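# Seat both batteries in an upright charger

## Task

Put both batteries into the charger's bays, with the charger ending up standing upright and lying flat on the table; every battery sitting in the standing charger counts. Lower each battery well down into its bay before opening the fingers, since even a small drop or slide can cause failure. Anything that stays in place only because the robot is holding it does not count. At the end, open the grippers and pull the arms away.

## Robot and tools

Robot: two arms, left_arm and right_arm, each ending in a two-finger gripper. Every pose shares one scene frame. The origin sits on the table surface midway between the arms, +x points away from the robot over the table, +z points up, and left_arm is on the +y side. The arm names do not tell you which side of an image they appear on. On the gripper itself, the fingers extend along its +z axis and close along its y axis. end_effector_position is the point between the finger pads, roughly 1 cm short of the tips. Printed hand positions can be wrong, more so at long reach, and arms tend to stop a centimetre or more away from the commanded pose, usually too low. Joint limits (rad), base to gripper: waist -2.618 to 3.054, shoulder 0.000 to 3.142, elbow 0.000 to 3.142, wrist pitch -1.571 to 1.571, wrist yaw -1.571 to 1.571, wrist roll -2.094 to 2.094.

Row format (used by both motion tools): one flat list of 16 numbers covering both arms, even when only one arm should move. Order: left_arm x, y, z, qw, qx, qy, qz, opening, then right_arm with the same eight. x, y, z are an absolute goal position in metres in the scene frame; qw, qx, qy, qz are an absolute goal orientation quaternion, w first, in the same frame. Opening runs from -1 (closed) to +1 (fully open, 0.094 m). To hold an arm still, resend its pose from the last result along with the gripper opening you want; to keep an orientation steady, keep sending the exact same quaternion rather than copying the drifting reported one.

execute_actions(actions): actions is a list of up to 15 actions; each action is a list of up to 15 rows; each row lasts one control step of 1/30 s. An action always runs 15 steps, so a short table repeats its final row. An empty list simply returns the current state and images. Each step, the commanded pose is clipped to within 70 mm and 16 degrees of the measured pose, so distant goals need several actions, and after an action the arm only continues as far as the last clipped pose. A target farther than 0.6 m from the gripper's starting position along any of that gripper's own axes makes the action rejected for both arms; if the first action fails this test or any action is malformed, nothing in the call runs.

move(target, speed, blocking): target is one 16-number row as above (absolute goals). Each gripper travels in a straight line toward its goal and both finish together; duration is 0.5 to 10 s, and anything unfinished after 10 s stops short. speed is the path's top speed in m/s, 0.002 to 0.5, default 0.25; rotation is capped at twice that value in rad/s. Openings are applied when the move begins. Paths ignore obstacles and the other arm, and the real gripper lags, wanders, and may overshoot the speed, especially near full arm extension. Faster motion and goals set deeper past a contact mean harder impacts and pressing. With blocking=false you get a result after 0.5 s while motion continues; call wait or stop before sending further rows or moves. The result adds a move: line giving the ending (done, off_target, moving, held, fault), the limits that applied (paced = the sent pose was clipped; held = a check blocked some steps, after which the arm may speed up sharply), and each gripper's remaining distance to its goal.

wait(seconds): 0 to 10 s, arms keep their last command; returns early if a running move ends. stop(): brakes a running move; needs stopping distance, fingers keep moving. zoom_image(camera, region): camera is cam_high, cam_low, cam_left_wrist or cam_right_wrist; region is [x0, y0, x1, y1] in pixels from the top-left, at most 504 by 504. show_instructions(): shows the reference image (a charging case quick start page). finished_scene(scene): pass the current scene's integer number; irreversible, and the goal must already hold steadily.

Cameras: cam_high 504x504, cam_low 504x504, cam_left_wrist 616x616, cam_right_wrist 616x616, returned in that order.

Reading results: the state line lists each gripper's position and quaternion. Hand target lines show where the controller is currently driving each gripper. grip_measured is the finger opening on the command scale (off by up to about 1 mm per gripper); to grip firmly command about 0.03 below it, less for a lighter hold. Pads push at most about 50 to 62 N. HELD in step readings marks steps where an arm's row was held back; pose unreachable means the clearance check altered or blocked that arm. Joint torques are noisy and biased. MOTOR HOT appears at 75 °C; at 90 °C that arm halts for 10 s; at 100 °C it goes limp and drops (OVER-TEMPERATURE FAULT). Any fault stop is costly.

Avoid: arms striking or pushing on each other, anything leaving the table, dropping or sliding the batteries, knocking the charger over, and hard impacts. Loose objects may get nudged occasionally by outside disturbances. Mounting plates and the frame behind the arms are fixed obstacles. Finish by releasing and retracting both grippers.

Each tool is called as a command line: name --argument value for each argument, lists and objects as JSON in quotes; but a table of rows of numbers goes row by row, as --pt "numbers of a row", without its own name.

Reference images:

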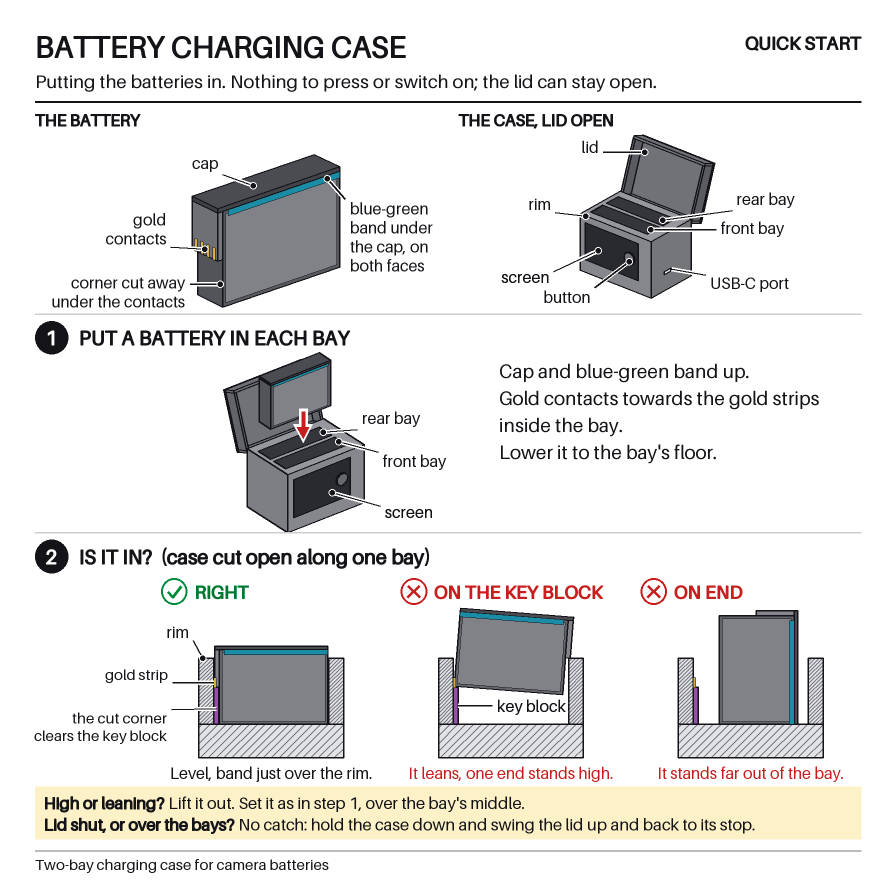

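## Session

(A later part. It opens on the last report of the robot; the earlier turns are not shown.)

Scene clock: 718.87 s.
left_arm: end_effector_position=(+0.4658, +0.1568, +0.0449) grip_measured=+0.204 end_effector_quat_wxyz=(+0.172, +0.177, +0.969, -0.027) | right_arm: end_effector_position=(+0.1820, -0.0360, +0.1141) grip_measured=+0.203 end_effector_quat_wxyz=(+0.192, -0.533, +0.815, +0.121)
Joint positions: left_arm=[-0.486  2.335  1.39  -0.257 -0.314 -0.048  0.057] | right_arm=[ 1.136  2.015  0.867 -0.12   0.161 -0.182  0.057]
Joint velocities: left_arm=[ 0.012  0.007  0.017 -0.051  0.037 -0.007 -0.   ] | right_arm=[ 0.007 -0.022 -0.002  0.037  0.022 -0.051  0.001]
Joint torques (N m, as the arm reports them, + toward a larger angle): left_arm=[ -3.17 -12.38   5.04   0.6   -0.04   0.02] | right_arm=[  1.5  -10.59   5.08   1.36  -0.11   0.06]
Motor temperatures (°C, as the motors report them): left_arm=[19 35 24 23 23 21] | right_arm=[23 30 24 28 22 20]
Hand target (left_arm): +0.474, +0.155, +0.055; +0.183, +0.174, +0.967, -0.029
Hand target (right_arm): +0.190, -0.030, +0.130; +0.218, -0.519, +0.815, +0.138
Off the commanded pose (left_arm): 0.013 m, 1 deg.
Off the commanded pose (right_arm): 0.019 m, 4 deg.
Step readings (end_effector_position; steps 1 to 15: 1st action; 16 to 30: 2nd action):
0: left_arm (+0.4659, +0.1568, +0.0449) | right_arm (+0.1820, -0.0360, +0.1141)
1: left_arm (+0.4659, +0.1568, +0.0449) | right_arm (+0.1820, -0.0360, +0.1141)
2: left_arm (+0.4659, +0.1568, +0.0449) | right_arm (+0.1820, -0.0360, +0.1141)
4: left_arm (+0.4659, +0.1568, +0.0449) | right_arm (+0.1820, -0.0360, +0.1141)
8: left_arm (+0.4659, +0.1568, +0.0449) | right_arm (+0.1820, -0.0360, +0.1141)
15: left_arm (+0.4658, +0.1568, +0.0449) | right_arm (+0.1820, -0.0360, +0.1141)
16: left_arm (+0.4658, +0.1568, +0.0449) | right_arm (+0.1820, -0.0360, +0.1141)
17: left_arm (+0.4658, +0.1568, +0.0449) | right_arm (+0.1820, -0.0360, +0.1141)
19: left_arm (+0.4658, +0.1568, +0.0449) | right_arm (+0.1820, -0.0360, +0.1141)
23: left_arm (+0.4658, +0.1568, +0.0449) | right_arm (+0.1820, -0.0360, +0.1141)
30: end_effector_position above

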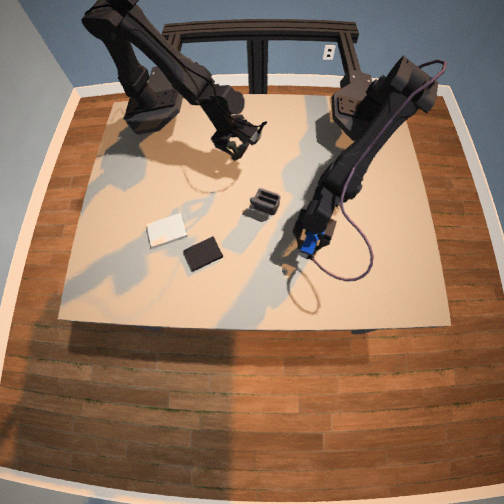

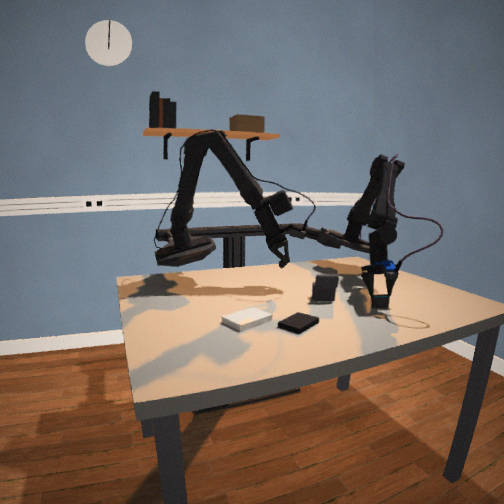

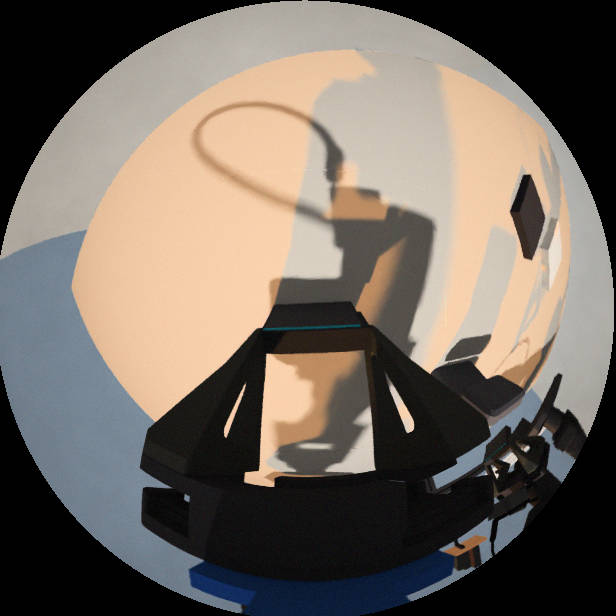

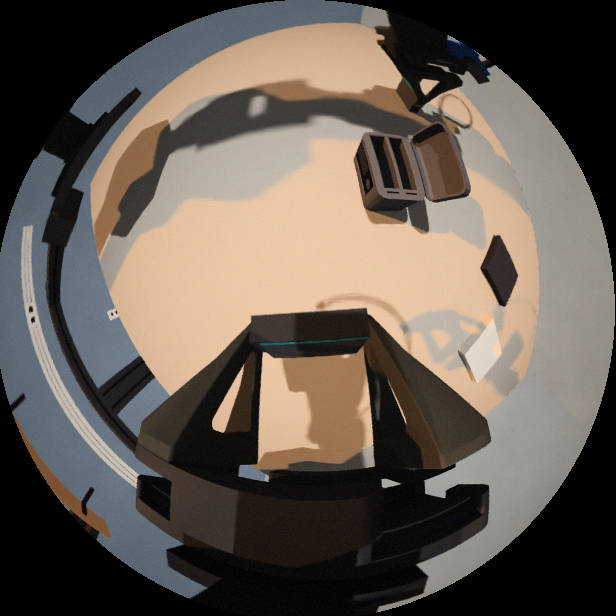

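move --target '[0.462,0.157,0.125,0.172,0.177,0.969,-0.027,0.16,0.15,-0.14,0.14,0.218,-0.519,0.815,0.139,0.16]' --speed 0.08

move --target '[0.325,0.12,0.13,0.172,0.177,0.969,-0.027,0.16,0.15,-0.14,0.14,0.218,-0.519,0.815,0.139,0.16]' --speed 0.12

Scene clock: 728.10 s.
left_arm: end_effector_position=(+0.4511, +0.1658, +0.1026) grip_measured=+0.204 end_effector_quat_wxyz=(+0.145, +0.180, +0.973, -0.021) | right_arm: end_effector_position=(+0.1484, -0.1397, +0.1351) grip_measured=+0.203 end_effector_quat_wxyz=(+0.208, -0.520, +0.818, +0.132)
Joint positions: left_arm=[-0.521  2.191  1.424 -0.504 -0.323 -0.098  0.057] | right_arm=[ 1.057  1.521  0.453 -0.148  0.133 -0.238  0.057]
Joint velocities: left_arm=[-0.007 -0.017 -0.002  0.007  0.022  0.007 -0.   ] | right_arm=[ 0.027  0.002 -0.002  0.066 -0.051 -0.022  0.   ]
Joint torques (N m, as the arm reports them, + toward a larger angle): left_arm=[ -4.43 -13.3    6.28   0.51  -0.14  -0.03] | right_arm=[ 0.63 -5.86  5.36  1.09 -0.17 -0.09]
Motor temperatures (°C, as the motors report them): left_arm=[19 35 24 23 23 21] | right_arm=[23 30 24 28 22 20]
Hand target (left_arm): +0.462, +0.157, +0.126; +0.172, +0.177, +0.969, -0.028
Hand target (right_arm): +0.150, -0.139, +0.140; +0.218, -0.519, +0.815, +0.140
Off the commanded pose (left_arm): 0.026 m, 3 deg.
Off the commanded pose (right_arm): 0.005 m, 1 deg.
move: off_target (left_arm)

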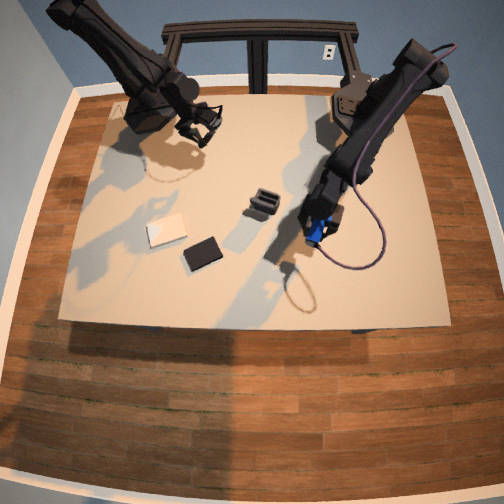

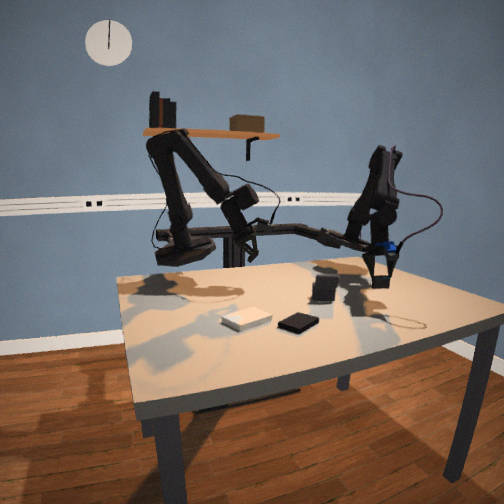

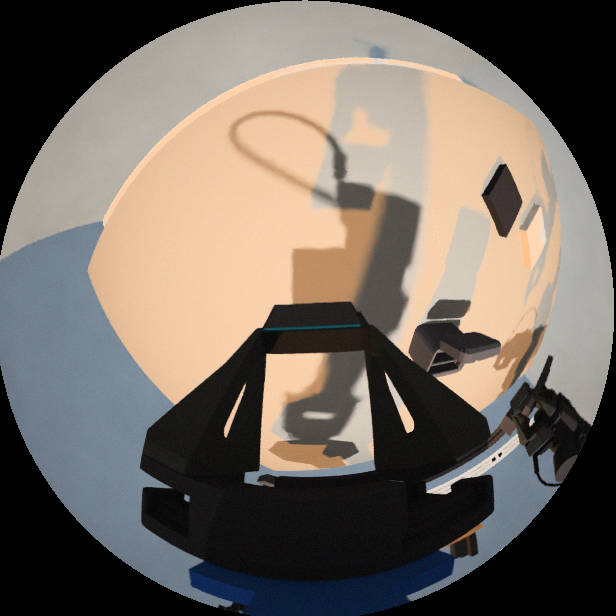

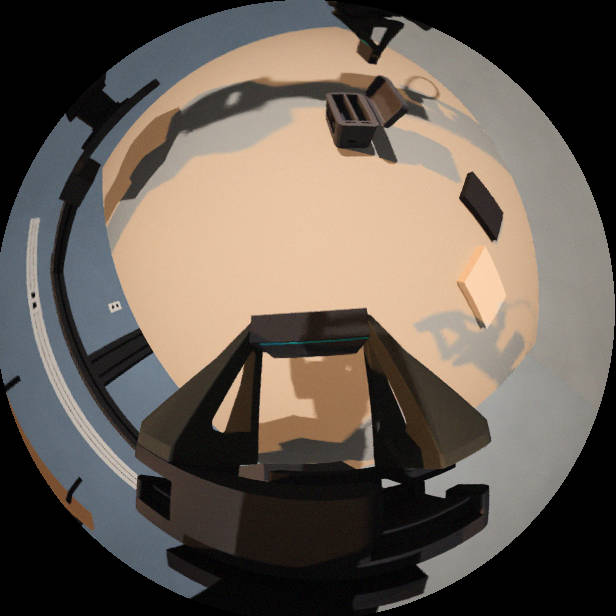

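Scene clock: 729.73 s.
left_arm: end_effector_position=(+0.3209, +0.1225, +0.1207) grip_measured=+0.204 end_effector_quat_wxyz=(+0.153, +0.183, +0.971, -0.021) | right_arm: end_effector_position=(+0.1481, -0.1401, +0.1348) grip_measured=+0.203 end_effector_quat_wxyz=(+0.207, -0.521, +0.817, +0.131)
Joint positions: left_arm=[-0.842  2.004  1.071 -0.442 -0.407 -0.417  0.057] | right_arm=[ 1.057  1.521  0.453 -0.151  0.133 -0.241  0.057]
Joint velocities: left_arm=[-0.012  0.007 -0.002 -0.051 -0.007 -0.037 -0.001] | right_arm=[-0.002 -0.002 -0.007  0.066  0.022  0.022 -0.001]
Joint torques (N m, as the arm reports them, + toward a larger angle): left_arm=[ -3.09 -10.77   3.45   0.69  -0.17  -0.07] | right_arm=[ 0.56 -5.82  5.07  1.13 -0.18 -0.1 ]
Motor temperatures (°C, as the motors report them): left_arm=[19 35 24 23 23 21] | right_arm=[23 29 24 28 22 20]
Hand target (left_arm): +0.324, +0.120, +0.131; +0.172, +0.177, +0.969, -0.028
Hand target (right_arm): +0.150, -0.140, +0.140; +0.218, -0.519, +0.815, +0.139
Off the commanded pose (left_arm): 0.010 m, 2 deg.
Off the commanded pose (right_arm): 0.006 m, 2 deg.
move: done

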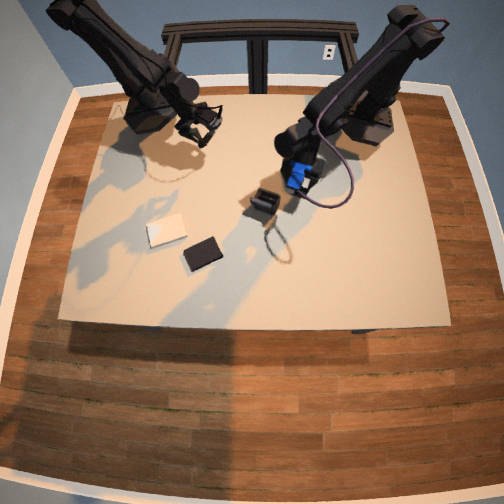

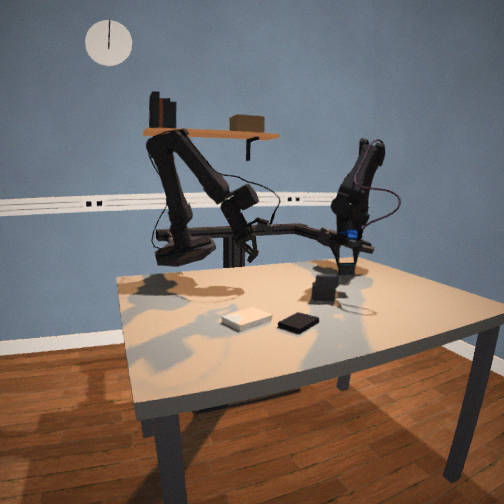

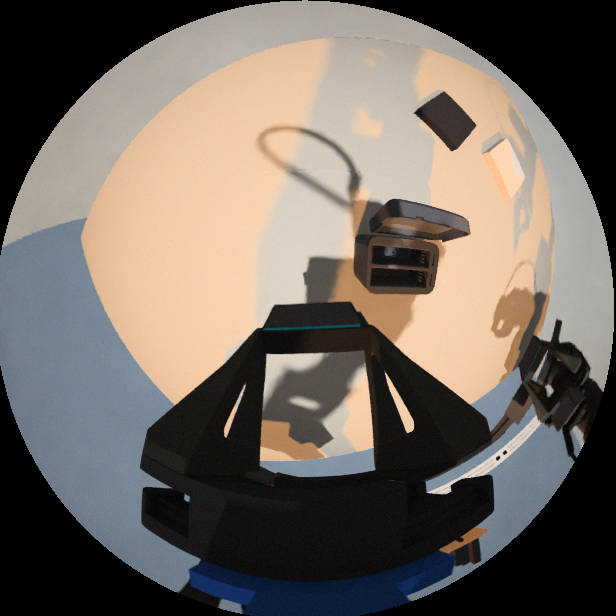

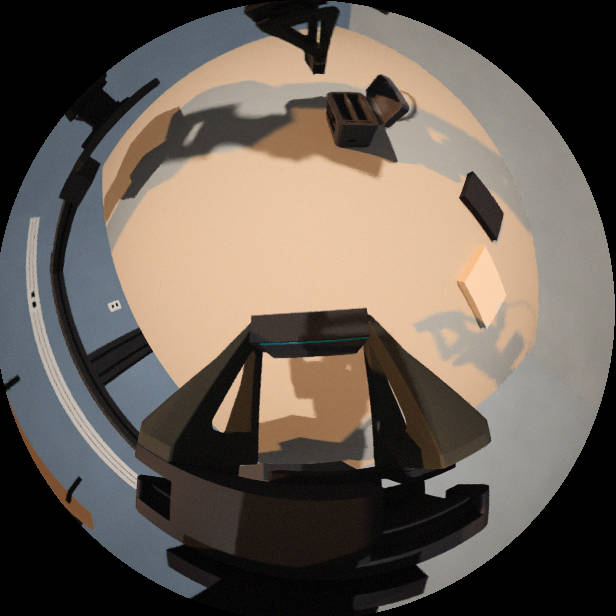

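move --target '[0.312,0.04,0.128,0.18,0.175,0.968,-0.027,0.16,0.15,-0.14,0.14,0.218,-0.519,0.815,0.139,0.16]' --speed 0.08

Scene clock: 733.03 s.
left_arm: end_effector_position=(+0.3059, +0.0490, +0.1168) grip_measured=+0.204 end_effector_quat_wxyz=(+0.165, +0.178, +0.970, -0.024) | right_arm: end_effector_position=(+0.1478, -0.1404, +0.1345) grip_measured=+0.203 end_effector_quat_wxyz=(+0.206, -0.522, +0.817, +0.131)
Joint positions: left_arm=[-0.991  2.205  1.29  -0.502 -0.445 -0.578  0.057] | right_arm=[ 1.057  1.521  0.453 -0.153  0.133 -0.241  0.057]
Joint velocities: left_arm=[ 0.007 -0.007 -0.027 -0.051 -0.007 -0.007 -0.   ] | right_arm=[ 0.002 -0.017 -0.002  0.022  0.037  0.022  0.001]
Joint torques (N m, as the arm reports them, + toward a larger angle): left_arm=[-3.65 -9.66  6.24  0.5  -0.19 -0.06] | right_arm=[ 0.6  -5.95  5.11  1.17 -0.16 -0.13]
Motor temperatures (°C, as the motors report them): left_arm=[19 35 24 23 23 21] | right_arm=[23 29 24 27 22 20]
Hand target (left_arm): +0.310, +0.040, +0.127; +0.180, +0.175, +0.968, -0.028
Hand target (right_arm): +0.150, -0.140, +0.140; +0.218, -0.519, +0.815, +0.139
Off the commanded pose (left_arm): 0.016 m, 2 deg.
Off the commanded pose (right_arm): 0.006 m, 2 deg.
move: off_target (left_arm)

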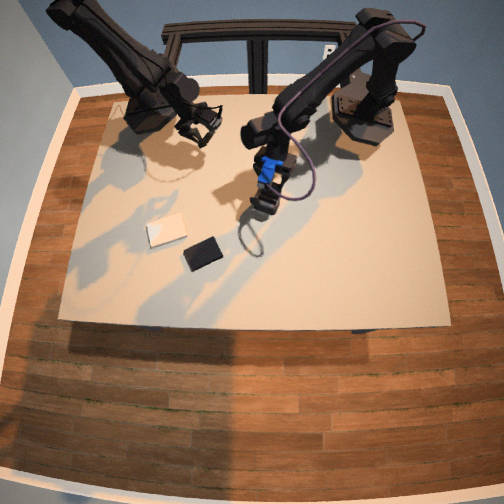

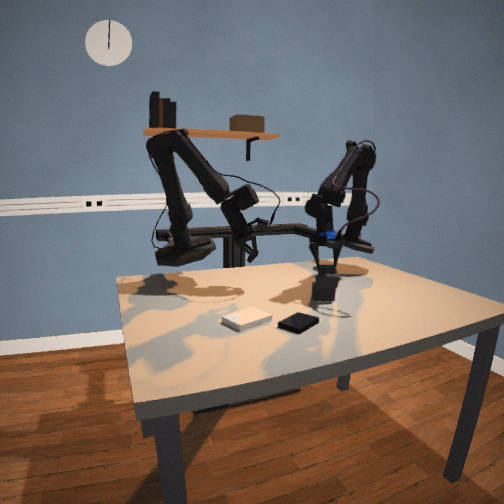

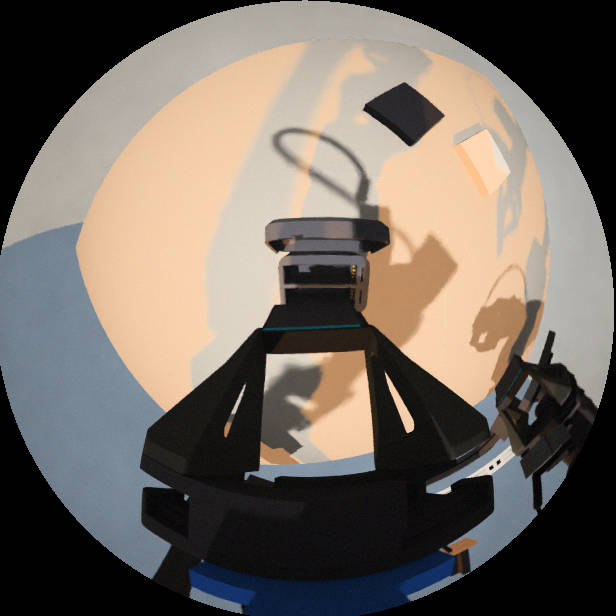

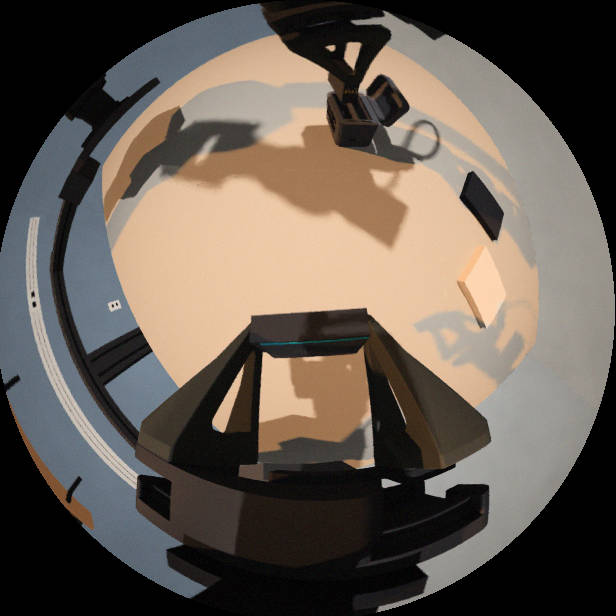

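zoom_image --camera "cam_left_wrist" --region '[240,200,420,380]'

zoom_image --camera "cam_right_wrist" --region '[290,50,430,170]'

Region (240, 200, 420, 380) of cam_left_wrist's 616x616 image, scaled by 2.800, with more detail than that image has.

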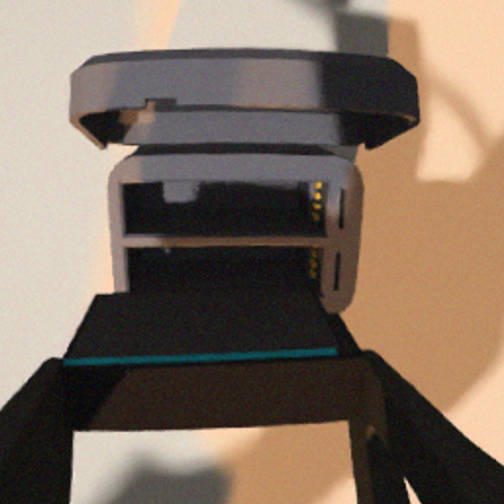

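Region (290, 50, 430, 170) of cam_right_wrist's 616x616 image, scaled by 3.600, with more detail than that image has; it fills the top 432 rows of this view, and the rest is white.

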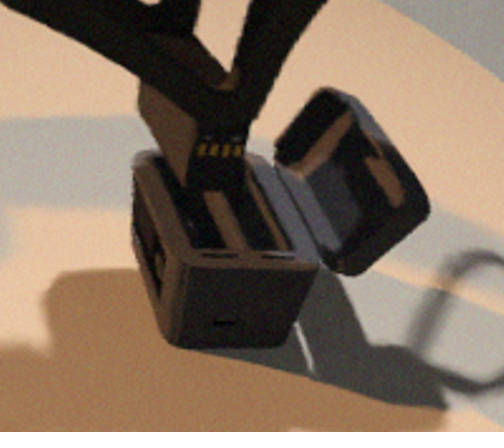

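move --target '[0.308,0.034,0.118,0.18,0.175,0.968,-0.027,0.16,0.25,-0.17,0.12,0.218,-0.519,0.815,0.139,0.16]' --speed 0.08

zoom_image --camera "cam_right_wrist" --region '[230,40,390,200]'

zoom_image --camera "cam_left_wrist" --region '[240,200,420,380]'

Scene clock: 746.27 s.
left_arm: end_effector_position=(+0.3013, +0.0522, +0.1046) grip_measured=+0.204 end_effector_quat_wxyz=(+0.155, +0.178, +0.972, -0.012) | right_arm: end_effector_position=(+0.2331, -0.1780, +0.1112) grip_measured=+0.203 end_effector_quat_wxyz=(+0.192, -0.519, +0.822, +0.137)
Joint positions: left_arm=[-0.991  2.236  1.29  -0.506 -0.449 -0.591  0.057] | right_arm=[ 0.638  1.676  0.601 -0.15  -0.025 -0.618  0.057]
Joint velocities: left_arm=[ 0.002  0.002 -0.022  0.007 -0.066 -0.066  0.001] | right_arm=[-0.007 -0.012 -0.022 -0.051 -0.022 -0.007  0.001]
Joint torques (N m, as the arm reports them, + toward a larger angle): left_arm=[-4.32 -9.87  6.45  0.62 -0.25 -0.06] | right_arm=[ 1.47 -4.68  8.46  1.13 -0.35 -0.12]
Motor temperatures (°C, as the motors report them): left_arm=[20 34 24 23 23 21] | right_arm=[23 28 24 27 22 20]
Hand target (left_arm): +0.307, +0.035, +0.119; +0.180, +0.175, +0.968, -0.028
Hand target (right_arm): +0.248, -0.169, +0.121; +0.218, -0.518, +0.815, +0.144
Off the commanded pose (left_arm): 0.024 m, 3 deg.
Off the commanded pose (right_arm): 0.021 m, 3 deg.
move: off_target (left_arm, right_arm)

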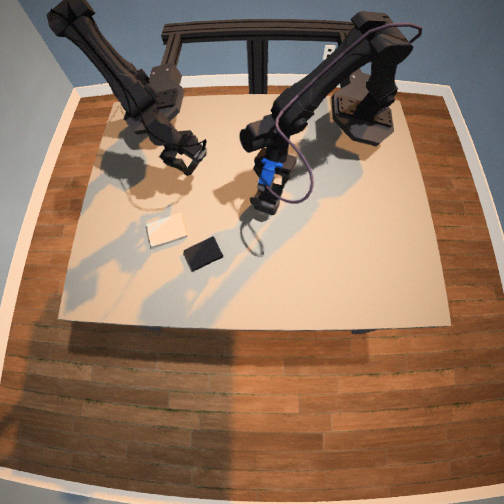

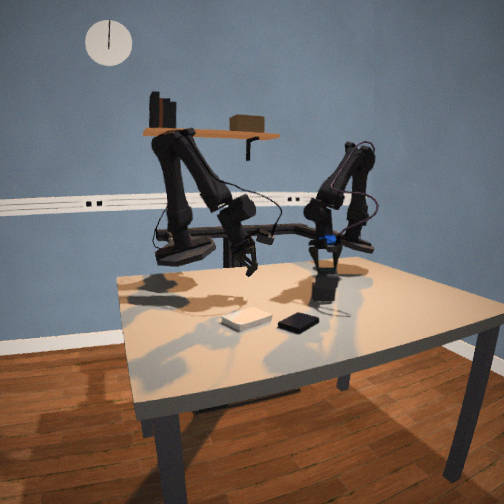

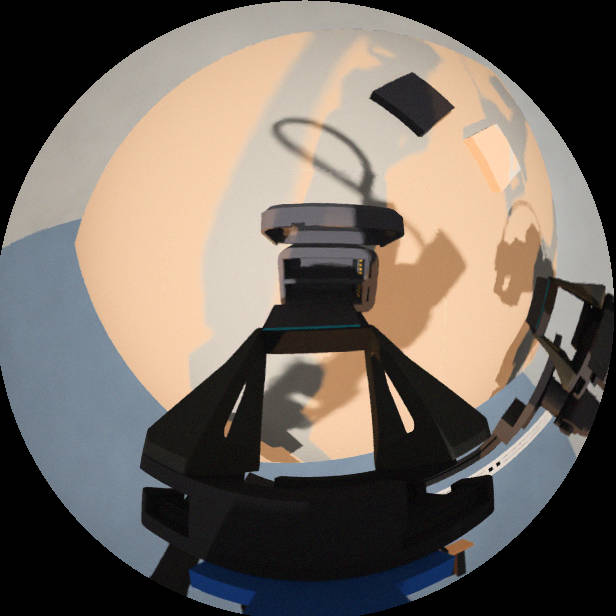

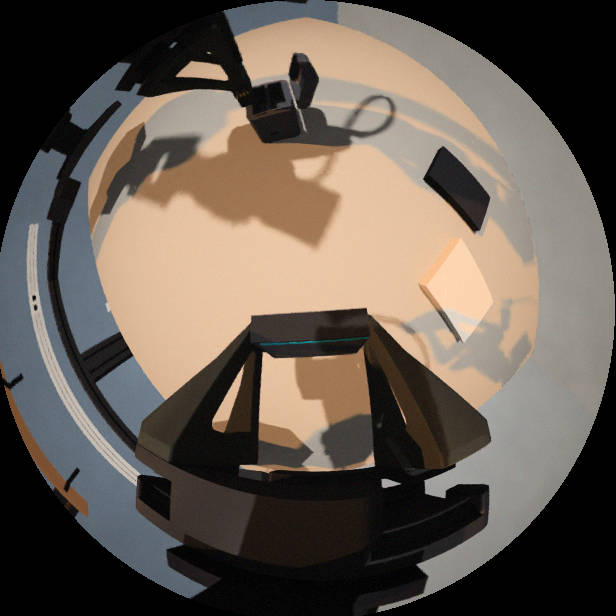

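Region (230, 40, 390, 200) of cam_right_wrist's 616x616 image, scaled by 3.150, with more detail than that image has.

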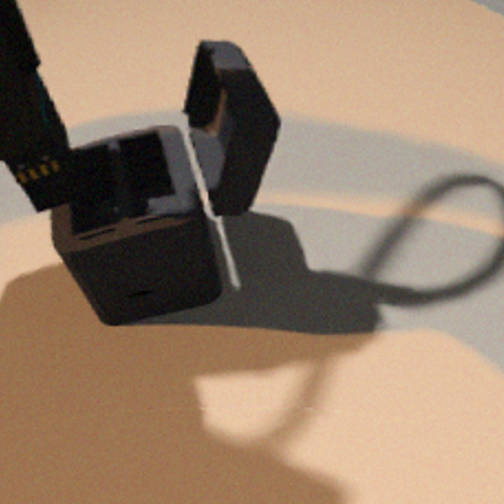

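Region (240, 200, 420, 380) of cam_left_wrist's 616x616 image, scaled by 2.800, with more detail than that image has.

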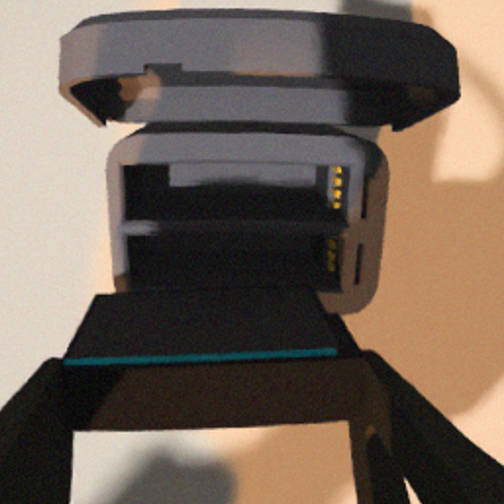

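execute_actions --actions '[[[0.305,0.022,0.125,0.18,0.175,0.968,-0.027,0.16,0.25,-0.17,0.12,0.218,-0.519,0.815,0.139,0.16]],[[0.305,0.022,0.125,0.18,0.175,0.968,-0.027,0.16,0.25,-0.17,0.12,0.218,-0.519,0.815,0.139,0.16]]]'

Scene clock: 751.00 s.
left_arm: end_effector_position=(+0.3004, +0.0305, +0.1165) grip_measured=+0.204 end_effector_quat_wxyz=(+0.167, +0.178, +0.970, -0.024) | right_arm: end_effector_position=(+0.2330, -0.1778, +0.1113) grip_measured=+0.203 end_effector_quat_wxyz=(+0.193, -0.522, +0.819, +0.137)
Joint positions: left_arm=[-1.027  2.259  1.36  -0.534 -0.454 -0.617  0.057] | right_arm=[ 0.638  1.676  0.601 -0.15  -0.026 -0.626  0.057]
Joint velocities: left_arm=[-0.012 -0.002 -0.007  0.007  0.051 -0.066 -0.002] | right_arm=[ 0.012 -0.002 -0.007  0.081  0.007 -0.007 -0.   ]
Joint torques (N m, as the arm reports them, + toward a larger angle): left_arm=[ -3.36 -10.07   6.16   0.5   -0.22  -0.06] | right_arm=[ 1.3  -4.7   8.82  1.09 -0.24 -0.11]
Motor temperatures (°C, as the motors report them): left_arm=[20 34 24 23 23 21] | right_arm=[23 28 24 27 22 20]
Hand target (left_arm): +0.305, +0.022, +0.125; +0.180, +0.175, +0.968, -0.028
Hand target (right_arm): +0.250, -0.170, +0.120; +0.218, -0.519, +0.815, +0.139
Off the commanded pose (left_arm): 0.013 m, 2 deg.
Off the commanded pose (right_arm): 0.021 m, 3 deg.
Step readings (end_effector_position; steps 1 to 15: 1st action; 16 to 30: 2nd action):
0: left_arm (+0.3013, +0.0522, +0.1046) | right_arm (+0.2330, -0.1778, +0.1113)
1: left_arm (+0.3011, +0.0514, +0.1052) | right_arm (+0.2330, -0.1778, +0.1113)
2: left_arm (+0.3015, +0.0485, +0.1064) | right_arm (+0.2330, -0.1778, +0.1113)
4: left_arm (+0.3021, +0.0392, +0.1103) | right_arm (+0.2330, -0.1778, +0.1113)
8: left_arm (+0.3010, +0.0294, +0.1165) | right_arm (+0.2330, -0.1778, +0.1113)
15: left_arm (+0.3006, +0.0301, +0.1166) | right_arm (+0.2330, -0.1778, +0.1113)
16: left_arm (+0.3006, +0.0302, +0.1166) | right_arm (+0.2330, -0.1778, +0.1113)
17: left_arm (+0.3006, +0.0303, +0.1165) | right_arm (+0.2330, -0.1778, +0.1113)
19: left_arm (+0.3005, +0.0303, +0.1165) | right_arm (+0.2330, -0.1778, +0.1113)
23: left_arm (+0.3004, +0.0305, +0.1165) | right_arm (+0.2330, -0.1778, +0.1113)
30: end_effector_position above

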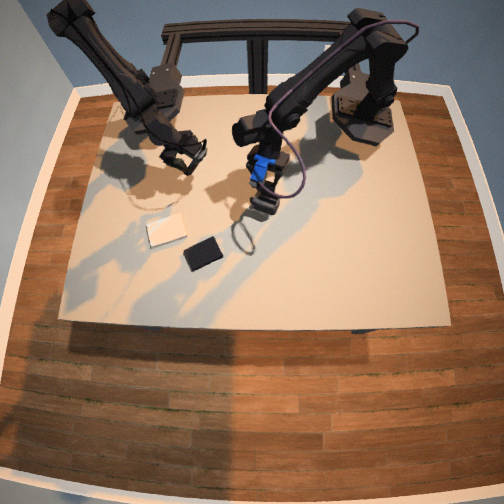

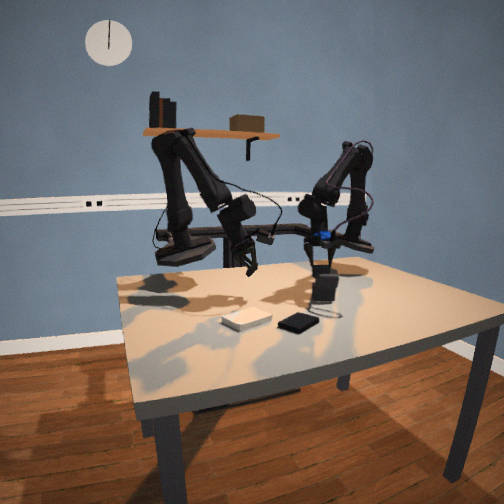

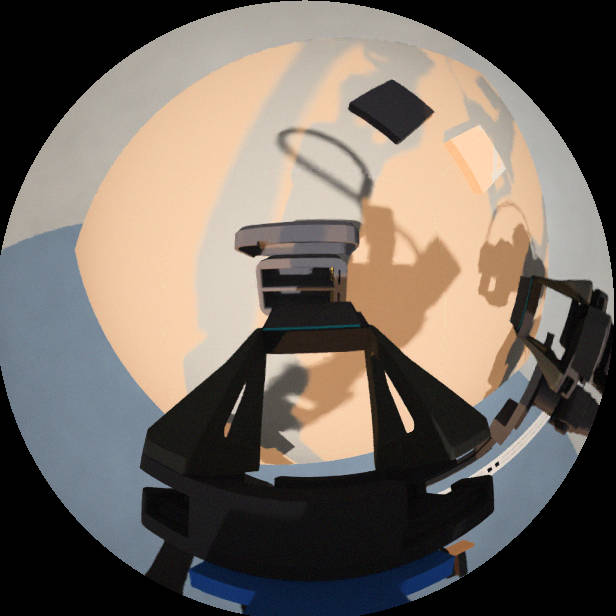

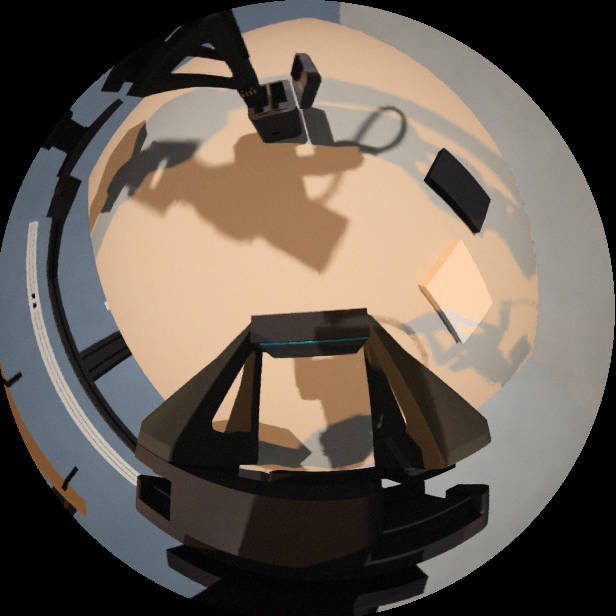

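execute_actions --actions '[[[0.309,0.045,0.125,0.18,0.175,0.968,-0.027,0.16,0.25,-0.17,0.12,0.218,-0.519,0.815,0.139,0.16]]]'

Scene clock: 756.37 s.
left_arm: end_effector_position=(+0.3036, +0.0467, +0.1135) grip_measured=+0.204 end_effector_quat_wxyz=(+0.163, +0.179, +0.970, -0.018) | right_arm: end_effector_position=(+0.2330, -0.1778, +0.1113) grip_measured=+0.203 end_effector_quat_wxyz=(+0.193, -0.522, +0.819, +0.137)
Joint positions: left_arm=[-0.999  2.226  1.307 -0.515 -0.453 -0.591  0.057] | right_arm=[ 0.638  1.676  0.601 -0.15  -0.026 -0.627  0.057]
Joint velocities: left_arm=[ 0.002 -0.022  0.002 -0.022 -0.007 -0.007 -0.   ] | right_arm=[ 0.012  0.002 -0.017 -0.022 -0.007 -0.037 -0.001]
Joint torques (N m, as the arm reports them, + toward a larger angle): left_arm=[ -2.72 -12.81   3.56   0.68  -0.18   0.05] | right_arm=[ 1.2  -4.81  8.74  1.12 -0.26 -0.12]
Motor temperatures (°C, as the motors report them): left_arm=[20 34 24 23 23 21] | right_arm=[23 27 25 27 22 20]
Hand target (left_arm): +0.309, +0.045, +0.125; +0.180, +0.175, +0.968, -0.027
Hand target (right_arm): +0.250, -0.170, +0.120; +0.218, -0.519, +0.815, +0.139
Off the commanded pose (left_arm): 0.013 m, 2 deg.
Off the commanded pose (right_arm): 0.021 m, 3 deg.
Step readings (end_effector_position):
0: left_arm (+0.3004, +0.0305, +0.1165) | right_arm (+0.2330, -0.1778, +0.1113)
1: left_arm (+0.3007, +0.0313, +0.1164) | right_arm (+0.2330, -0.1778, +0.1113)
2: left_arm (+0.3004, +0.0339, +0.1161) | right_arm (+0.2330, -0.1778, +0.1113)
4: left_arm (+0.3003, +0.0413, +0.1152) | right_arm (+0.2330, -0.1778, +0.1113)
8: left_arm (+0.3031, +0.0471, +0.1134) | right_arm (+0.2330, -0.1778, +0.1113)
15: end_effector_position above

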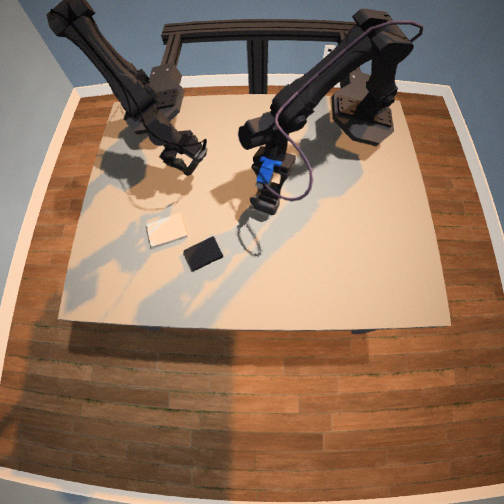

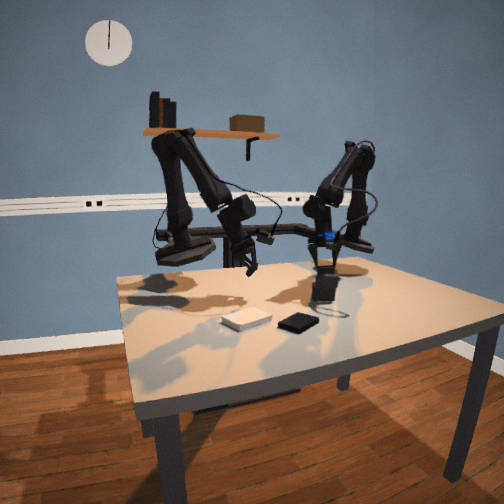

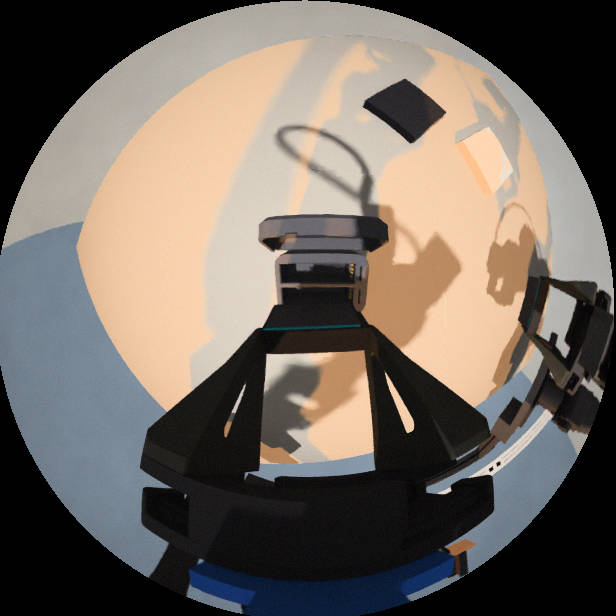

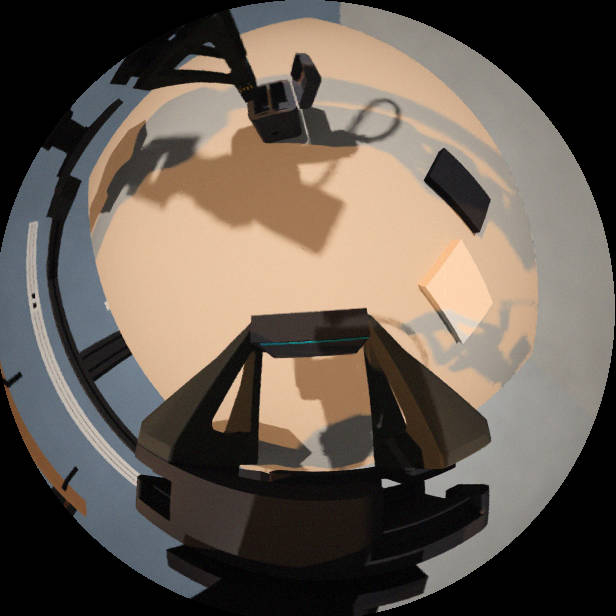

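execute_actions --actions '[[[0.309,0.025,0.118,0.18,0.175,0.968,-0.027,0.16,0.25,-0.17,0.12,0.218,-0.519,0.815,0.139,0.16],[0.309,0.025,0.118,0.18,0.175,0.968,-0.027,0.16,0.25,-0.17,0.12,0.218,-0.519,0.815,0.139,0.16],[0.309,0.025,0.118,0.18,0.175,0.968,-0.027,0.16,0.25,-0.17,0.12,0.218,-0.519,0.815,0.139,0.16],[0.309,0.025,0.118,0.18,0.175,0.968,-0.027,0.16,0.25,-0.17,0.12,0.218,-0.519,0.815,0.139,0.16],[0.309,0.025,0.118,0.18,0.175,0.968,-0.027,0.16,0.25,-0.17,0.12,0.218,-0.519,0.815,0.139,0.16],[0.309,0.025,0.118,0.18,0.175,0.968,-0.027,0.16,0.25,-0.17,0.12,0.218,-0.519,0.815,0.139,0.16],[0.309,0.039,0.112,0.18,0.175,0.968,-0.027,0.16,0.25,-0.17,0.12,0.218,-0.519,0.815,0.139,0.16]],[[0.309,0.039,0.112,0.18,0.175,0.968,-0.027,0.16,0.25,-0.17,0.12,0.218,-0.519,0.815,0.139,0.16]]]'

zoom_image --camera "cam_right_wrist" --region '[210,40,330,160]'

zoom_image --camera "cam_left_wrist" --region '[240,200,420,380]'

Scene clock: 765.50 s.
left_arm: end_effector_position=(+0.3027, +0.0408, +0.1009) grip_measured=+0.204 end_effector_quat_wxyz=(+0.164, +0.180, +0.970, -0.018) | right_arm: end_effector_position=(+0.2330, -0.1778, +0.1113) grip_measured=+0.203 end_effector_quat_wxyz=(+0.193, -0.522, +0.819, +0.137)
Joint positions: left_arm=[-1.001  2.267  1.311 -0.478 -0.454 -0.59   0.057] | right_arm=[ 0.638  1.676  0.601 -0.15  -0.026 -0.627  0.057]
Joint velocities: left_arm=[-0.007 -0.012  0.002 -0.051 -0.051 -0.022  0.   ] | right_arm=[ 0.017  0.012  0.012  0.066  0.007 -0.007  0.   ]
Joint torques (N m, as the arm reports them, + toward a larger angle): left_arm=[ -2.6  -12.8    3.69   0.68  -0.19   0.07] | right_arm=[ 1.22 -4.57  8.62  1.13 -0.24 -0.1 ]
Motor temperatures (°C, as the motors report them): left_arm=[19 34 24 23 23 21] | right_arm=[23 27 25 27 22 20]
Hand target (left_arm): +0.309, +0.039, +0.112; +0.180, +0.175, +0.968, -0.027
Hand target (right_arm): +0.250, -0.170, +0.120; +0.218, -0.519, +0.815, +0.139
Off the commanded pose (left_arm): 0.013 m, 2 deg.
Off the commanded pose (right_arm): 0.021 m, 3 deg.
Step readings (end_effector_position; steps 1 to 15: 1st action; 16 to 30: 2nd action):
0: left_arm (+0.3037, +0.0465, +0.1135) | right_arm (+0.2330, -0.1778, +0.1113)
1: left_arm (+0.3038, +0.0462, +0.1129) | right_arm (+0.2330, -0.1778, +0.1113)
2: left_arm (+0.3048, +0.0441, +0.1121) | right_arm (+0.2330, -0.1778, +0.1113)
4: left_arm (+0.3060, +0.0403, +0.1090) | right_arm (+0.2330, -0.1778, +0.1113)
8: left_arm (+0.3038, +0.0403, +0.1040) | right_arm (+0.2330, -0.1778, +0.1113)
15: left_arm (+0.3016, +0.0425, +0.1003) | right_arm (+0.2330, -0.1778, +0.1113)
16: left_arm (+0.3019, +0.0420, +0.1005) | right_arm (+0.2330, -0.1778, +0.1113)
17: left_arm (+0.3020, +0.0418, +0.1006) | right_arm (+0.2330, -0.1778, +0.1113)
19: left_arm (+0.3023, +0.0414, +0.1007) | right_arm (+0.2330, -0.1778, +0.1113)
23: left_arm (+0.3026, +0.0410, +0.1008) | right_arm (+0.2330, -0.1778, +0.1113)
30: end_effector_position above

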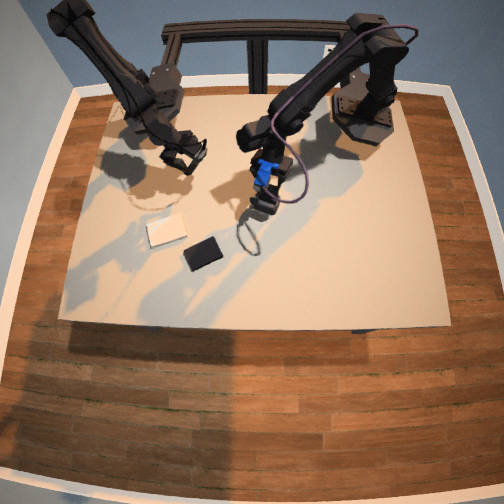

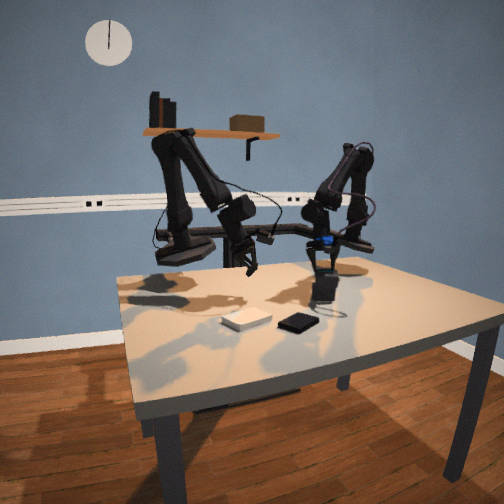

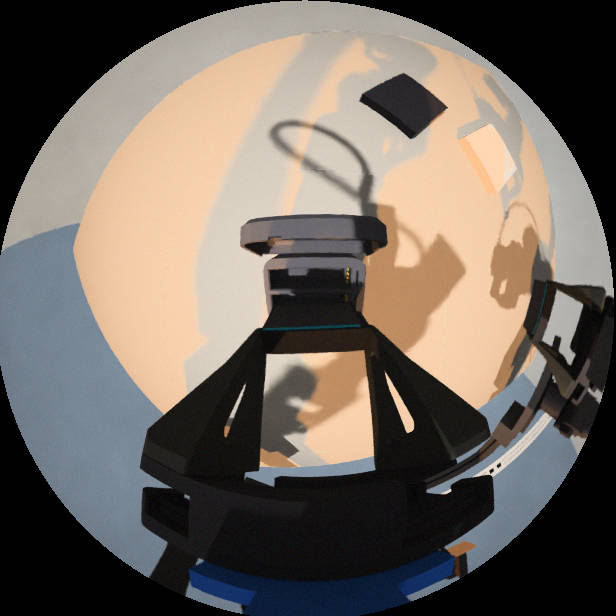

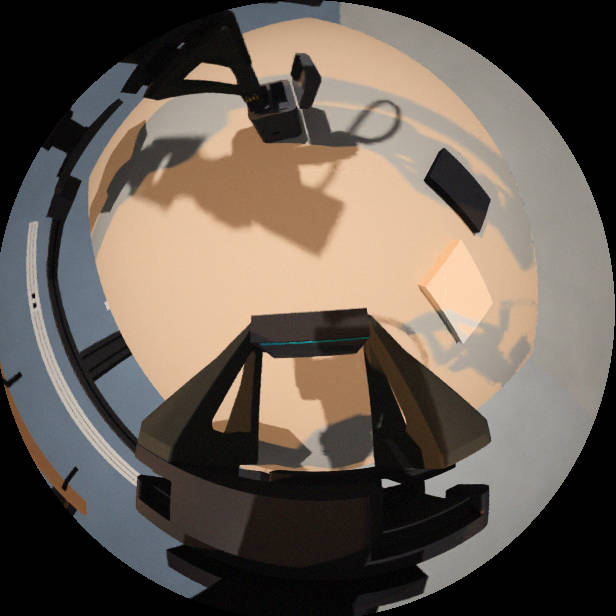

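Region (210, 40, 330, 160) of cam_right_wrist's 616x616 image, scaled by 4.200, with more detail than that image has.

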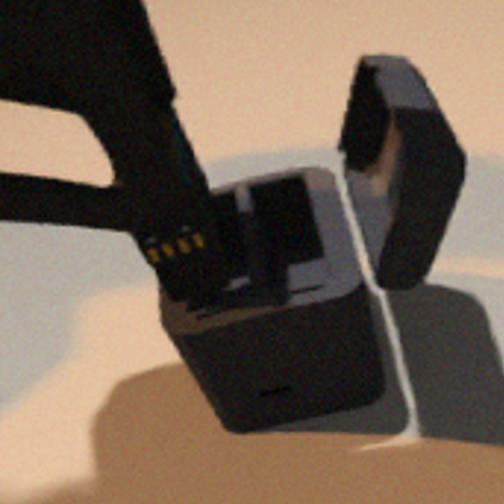

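Region (240, 200, 420, 380) of cam_left_wrist's 616x616 image, scaled by 2.800, with more detail than that image has.

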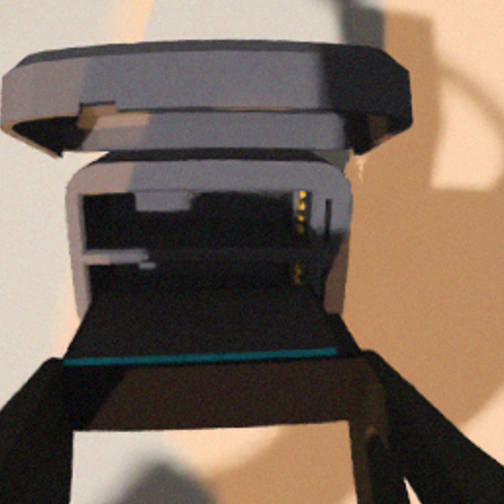

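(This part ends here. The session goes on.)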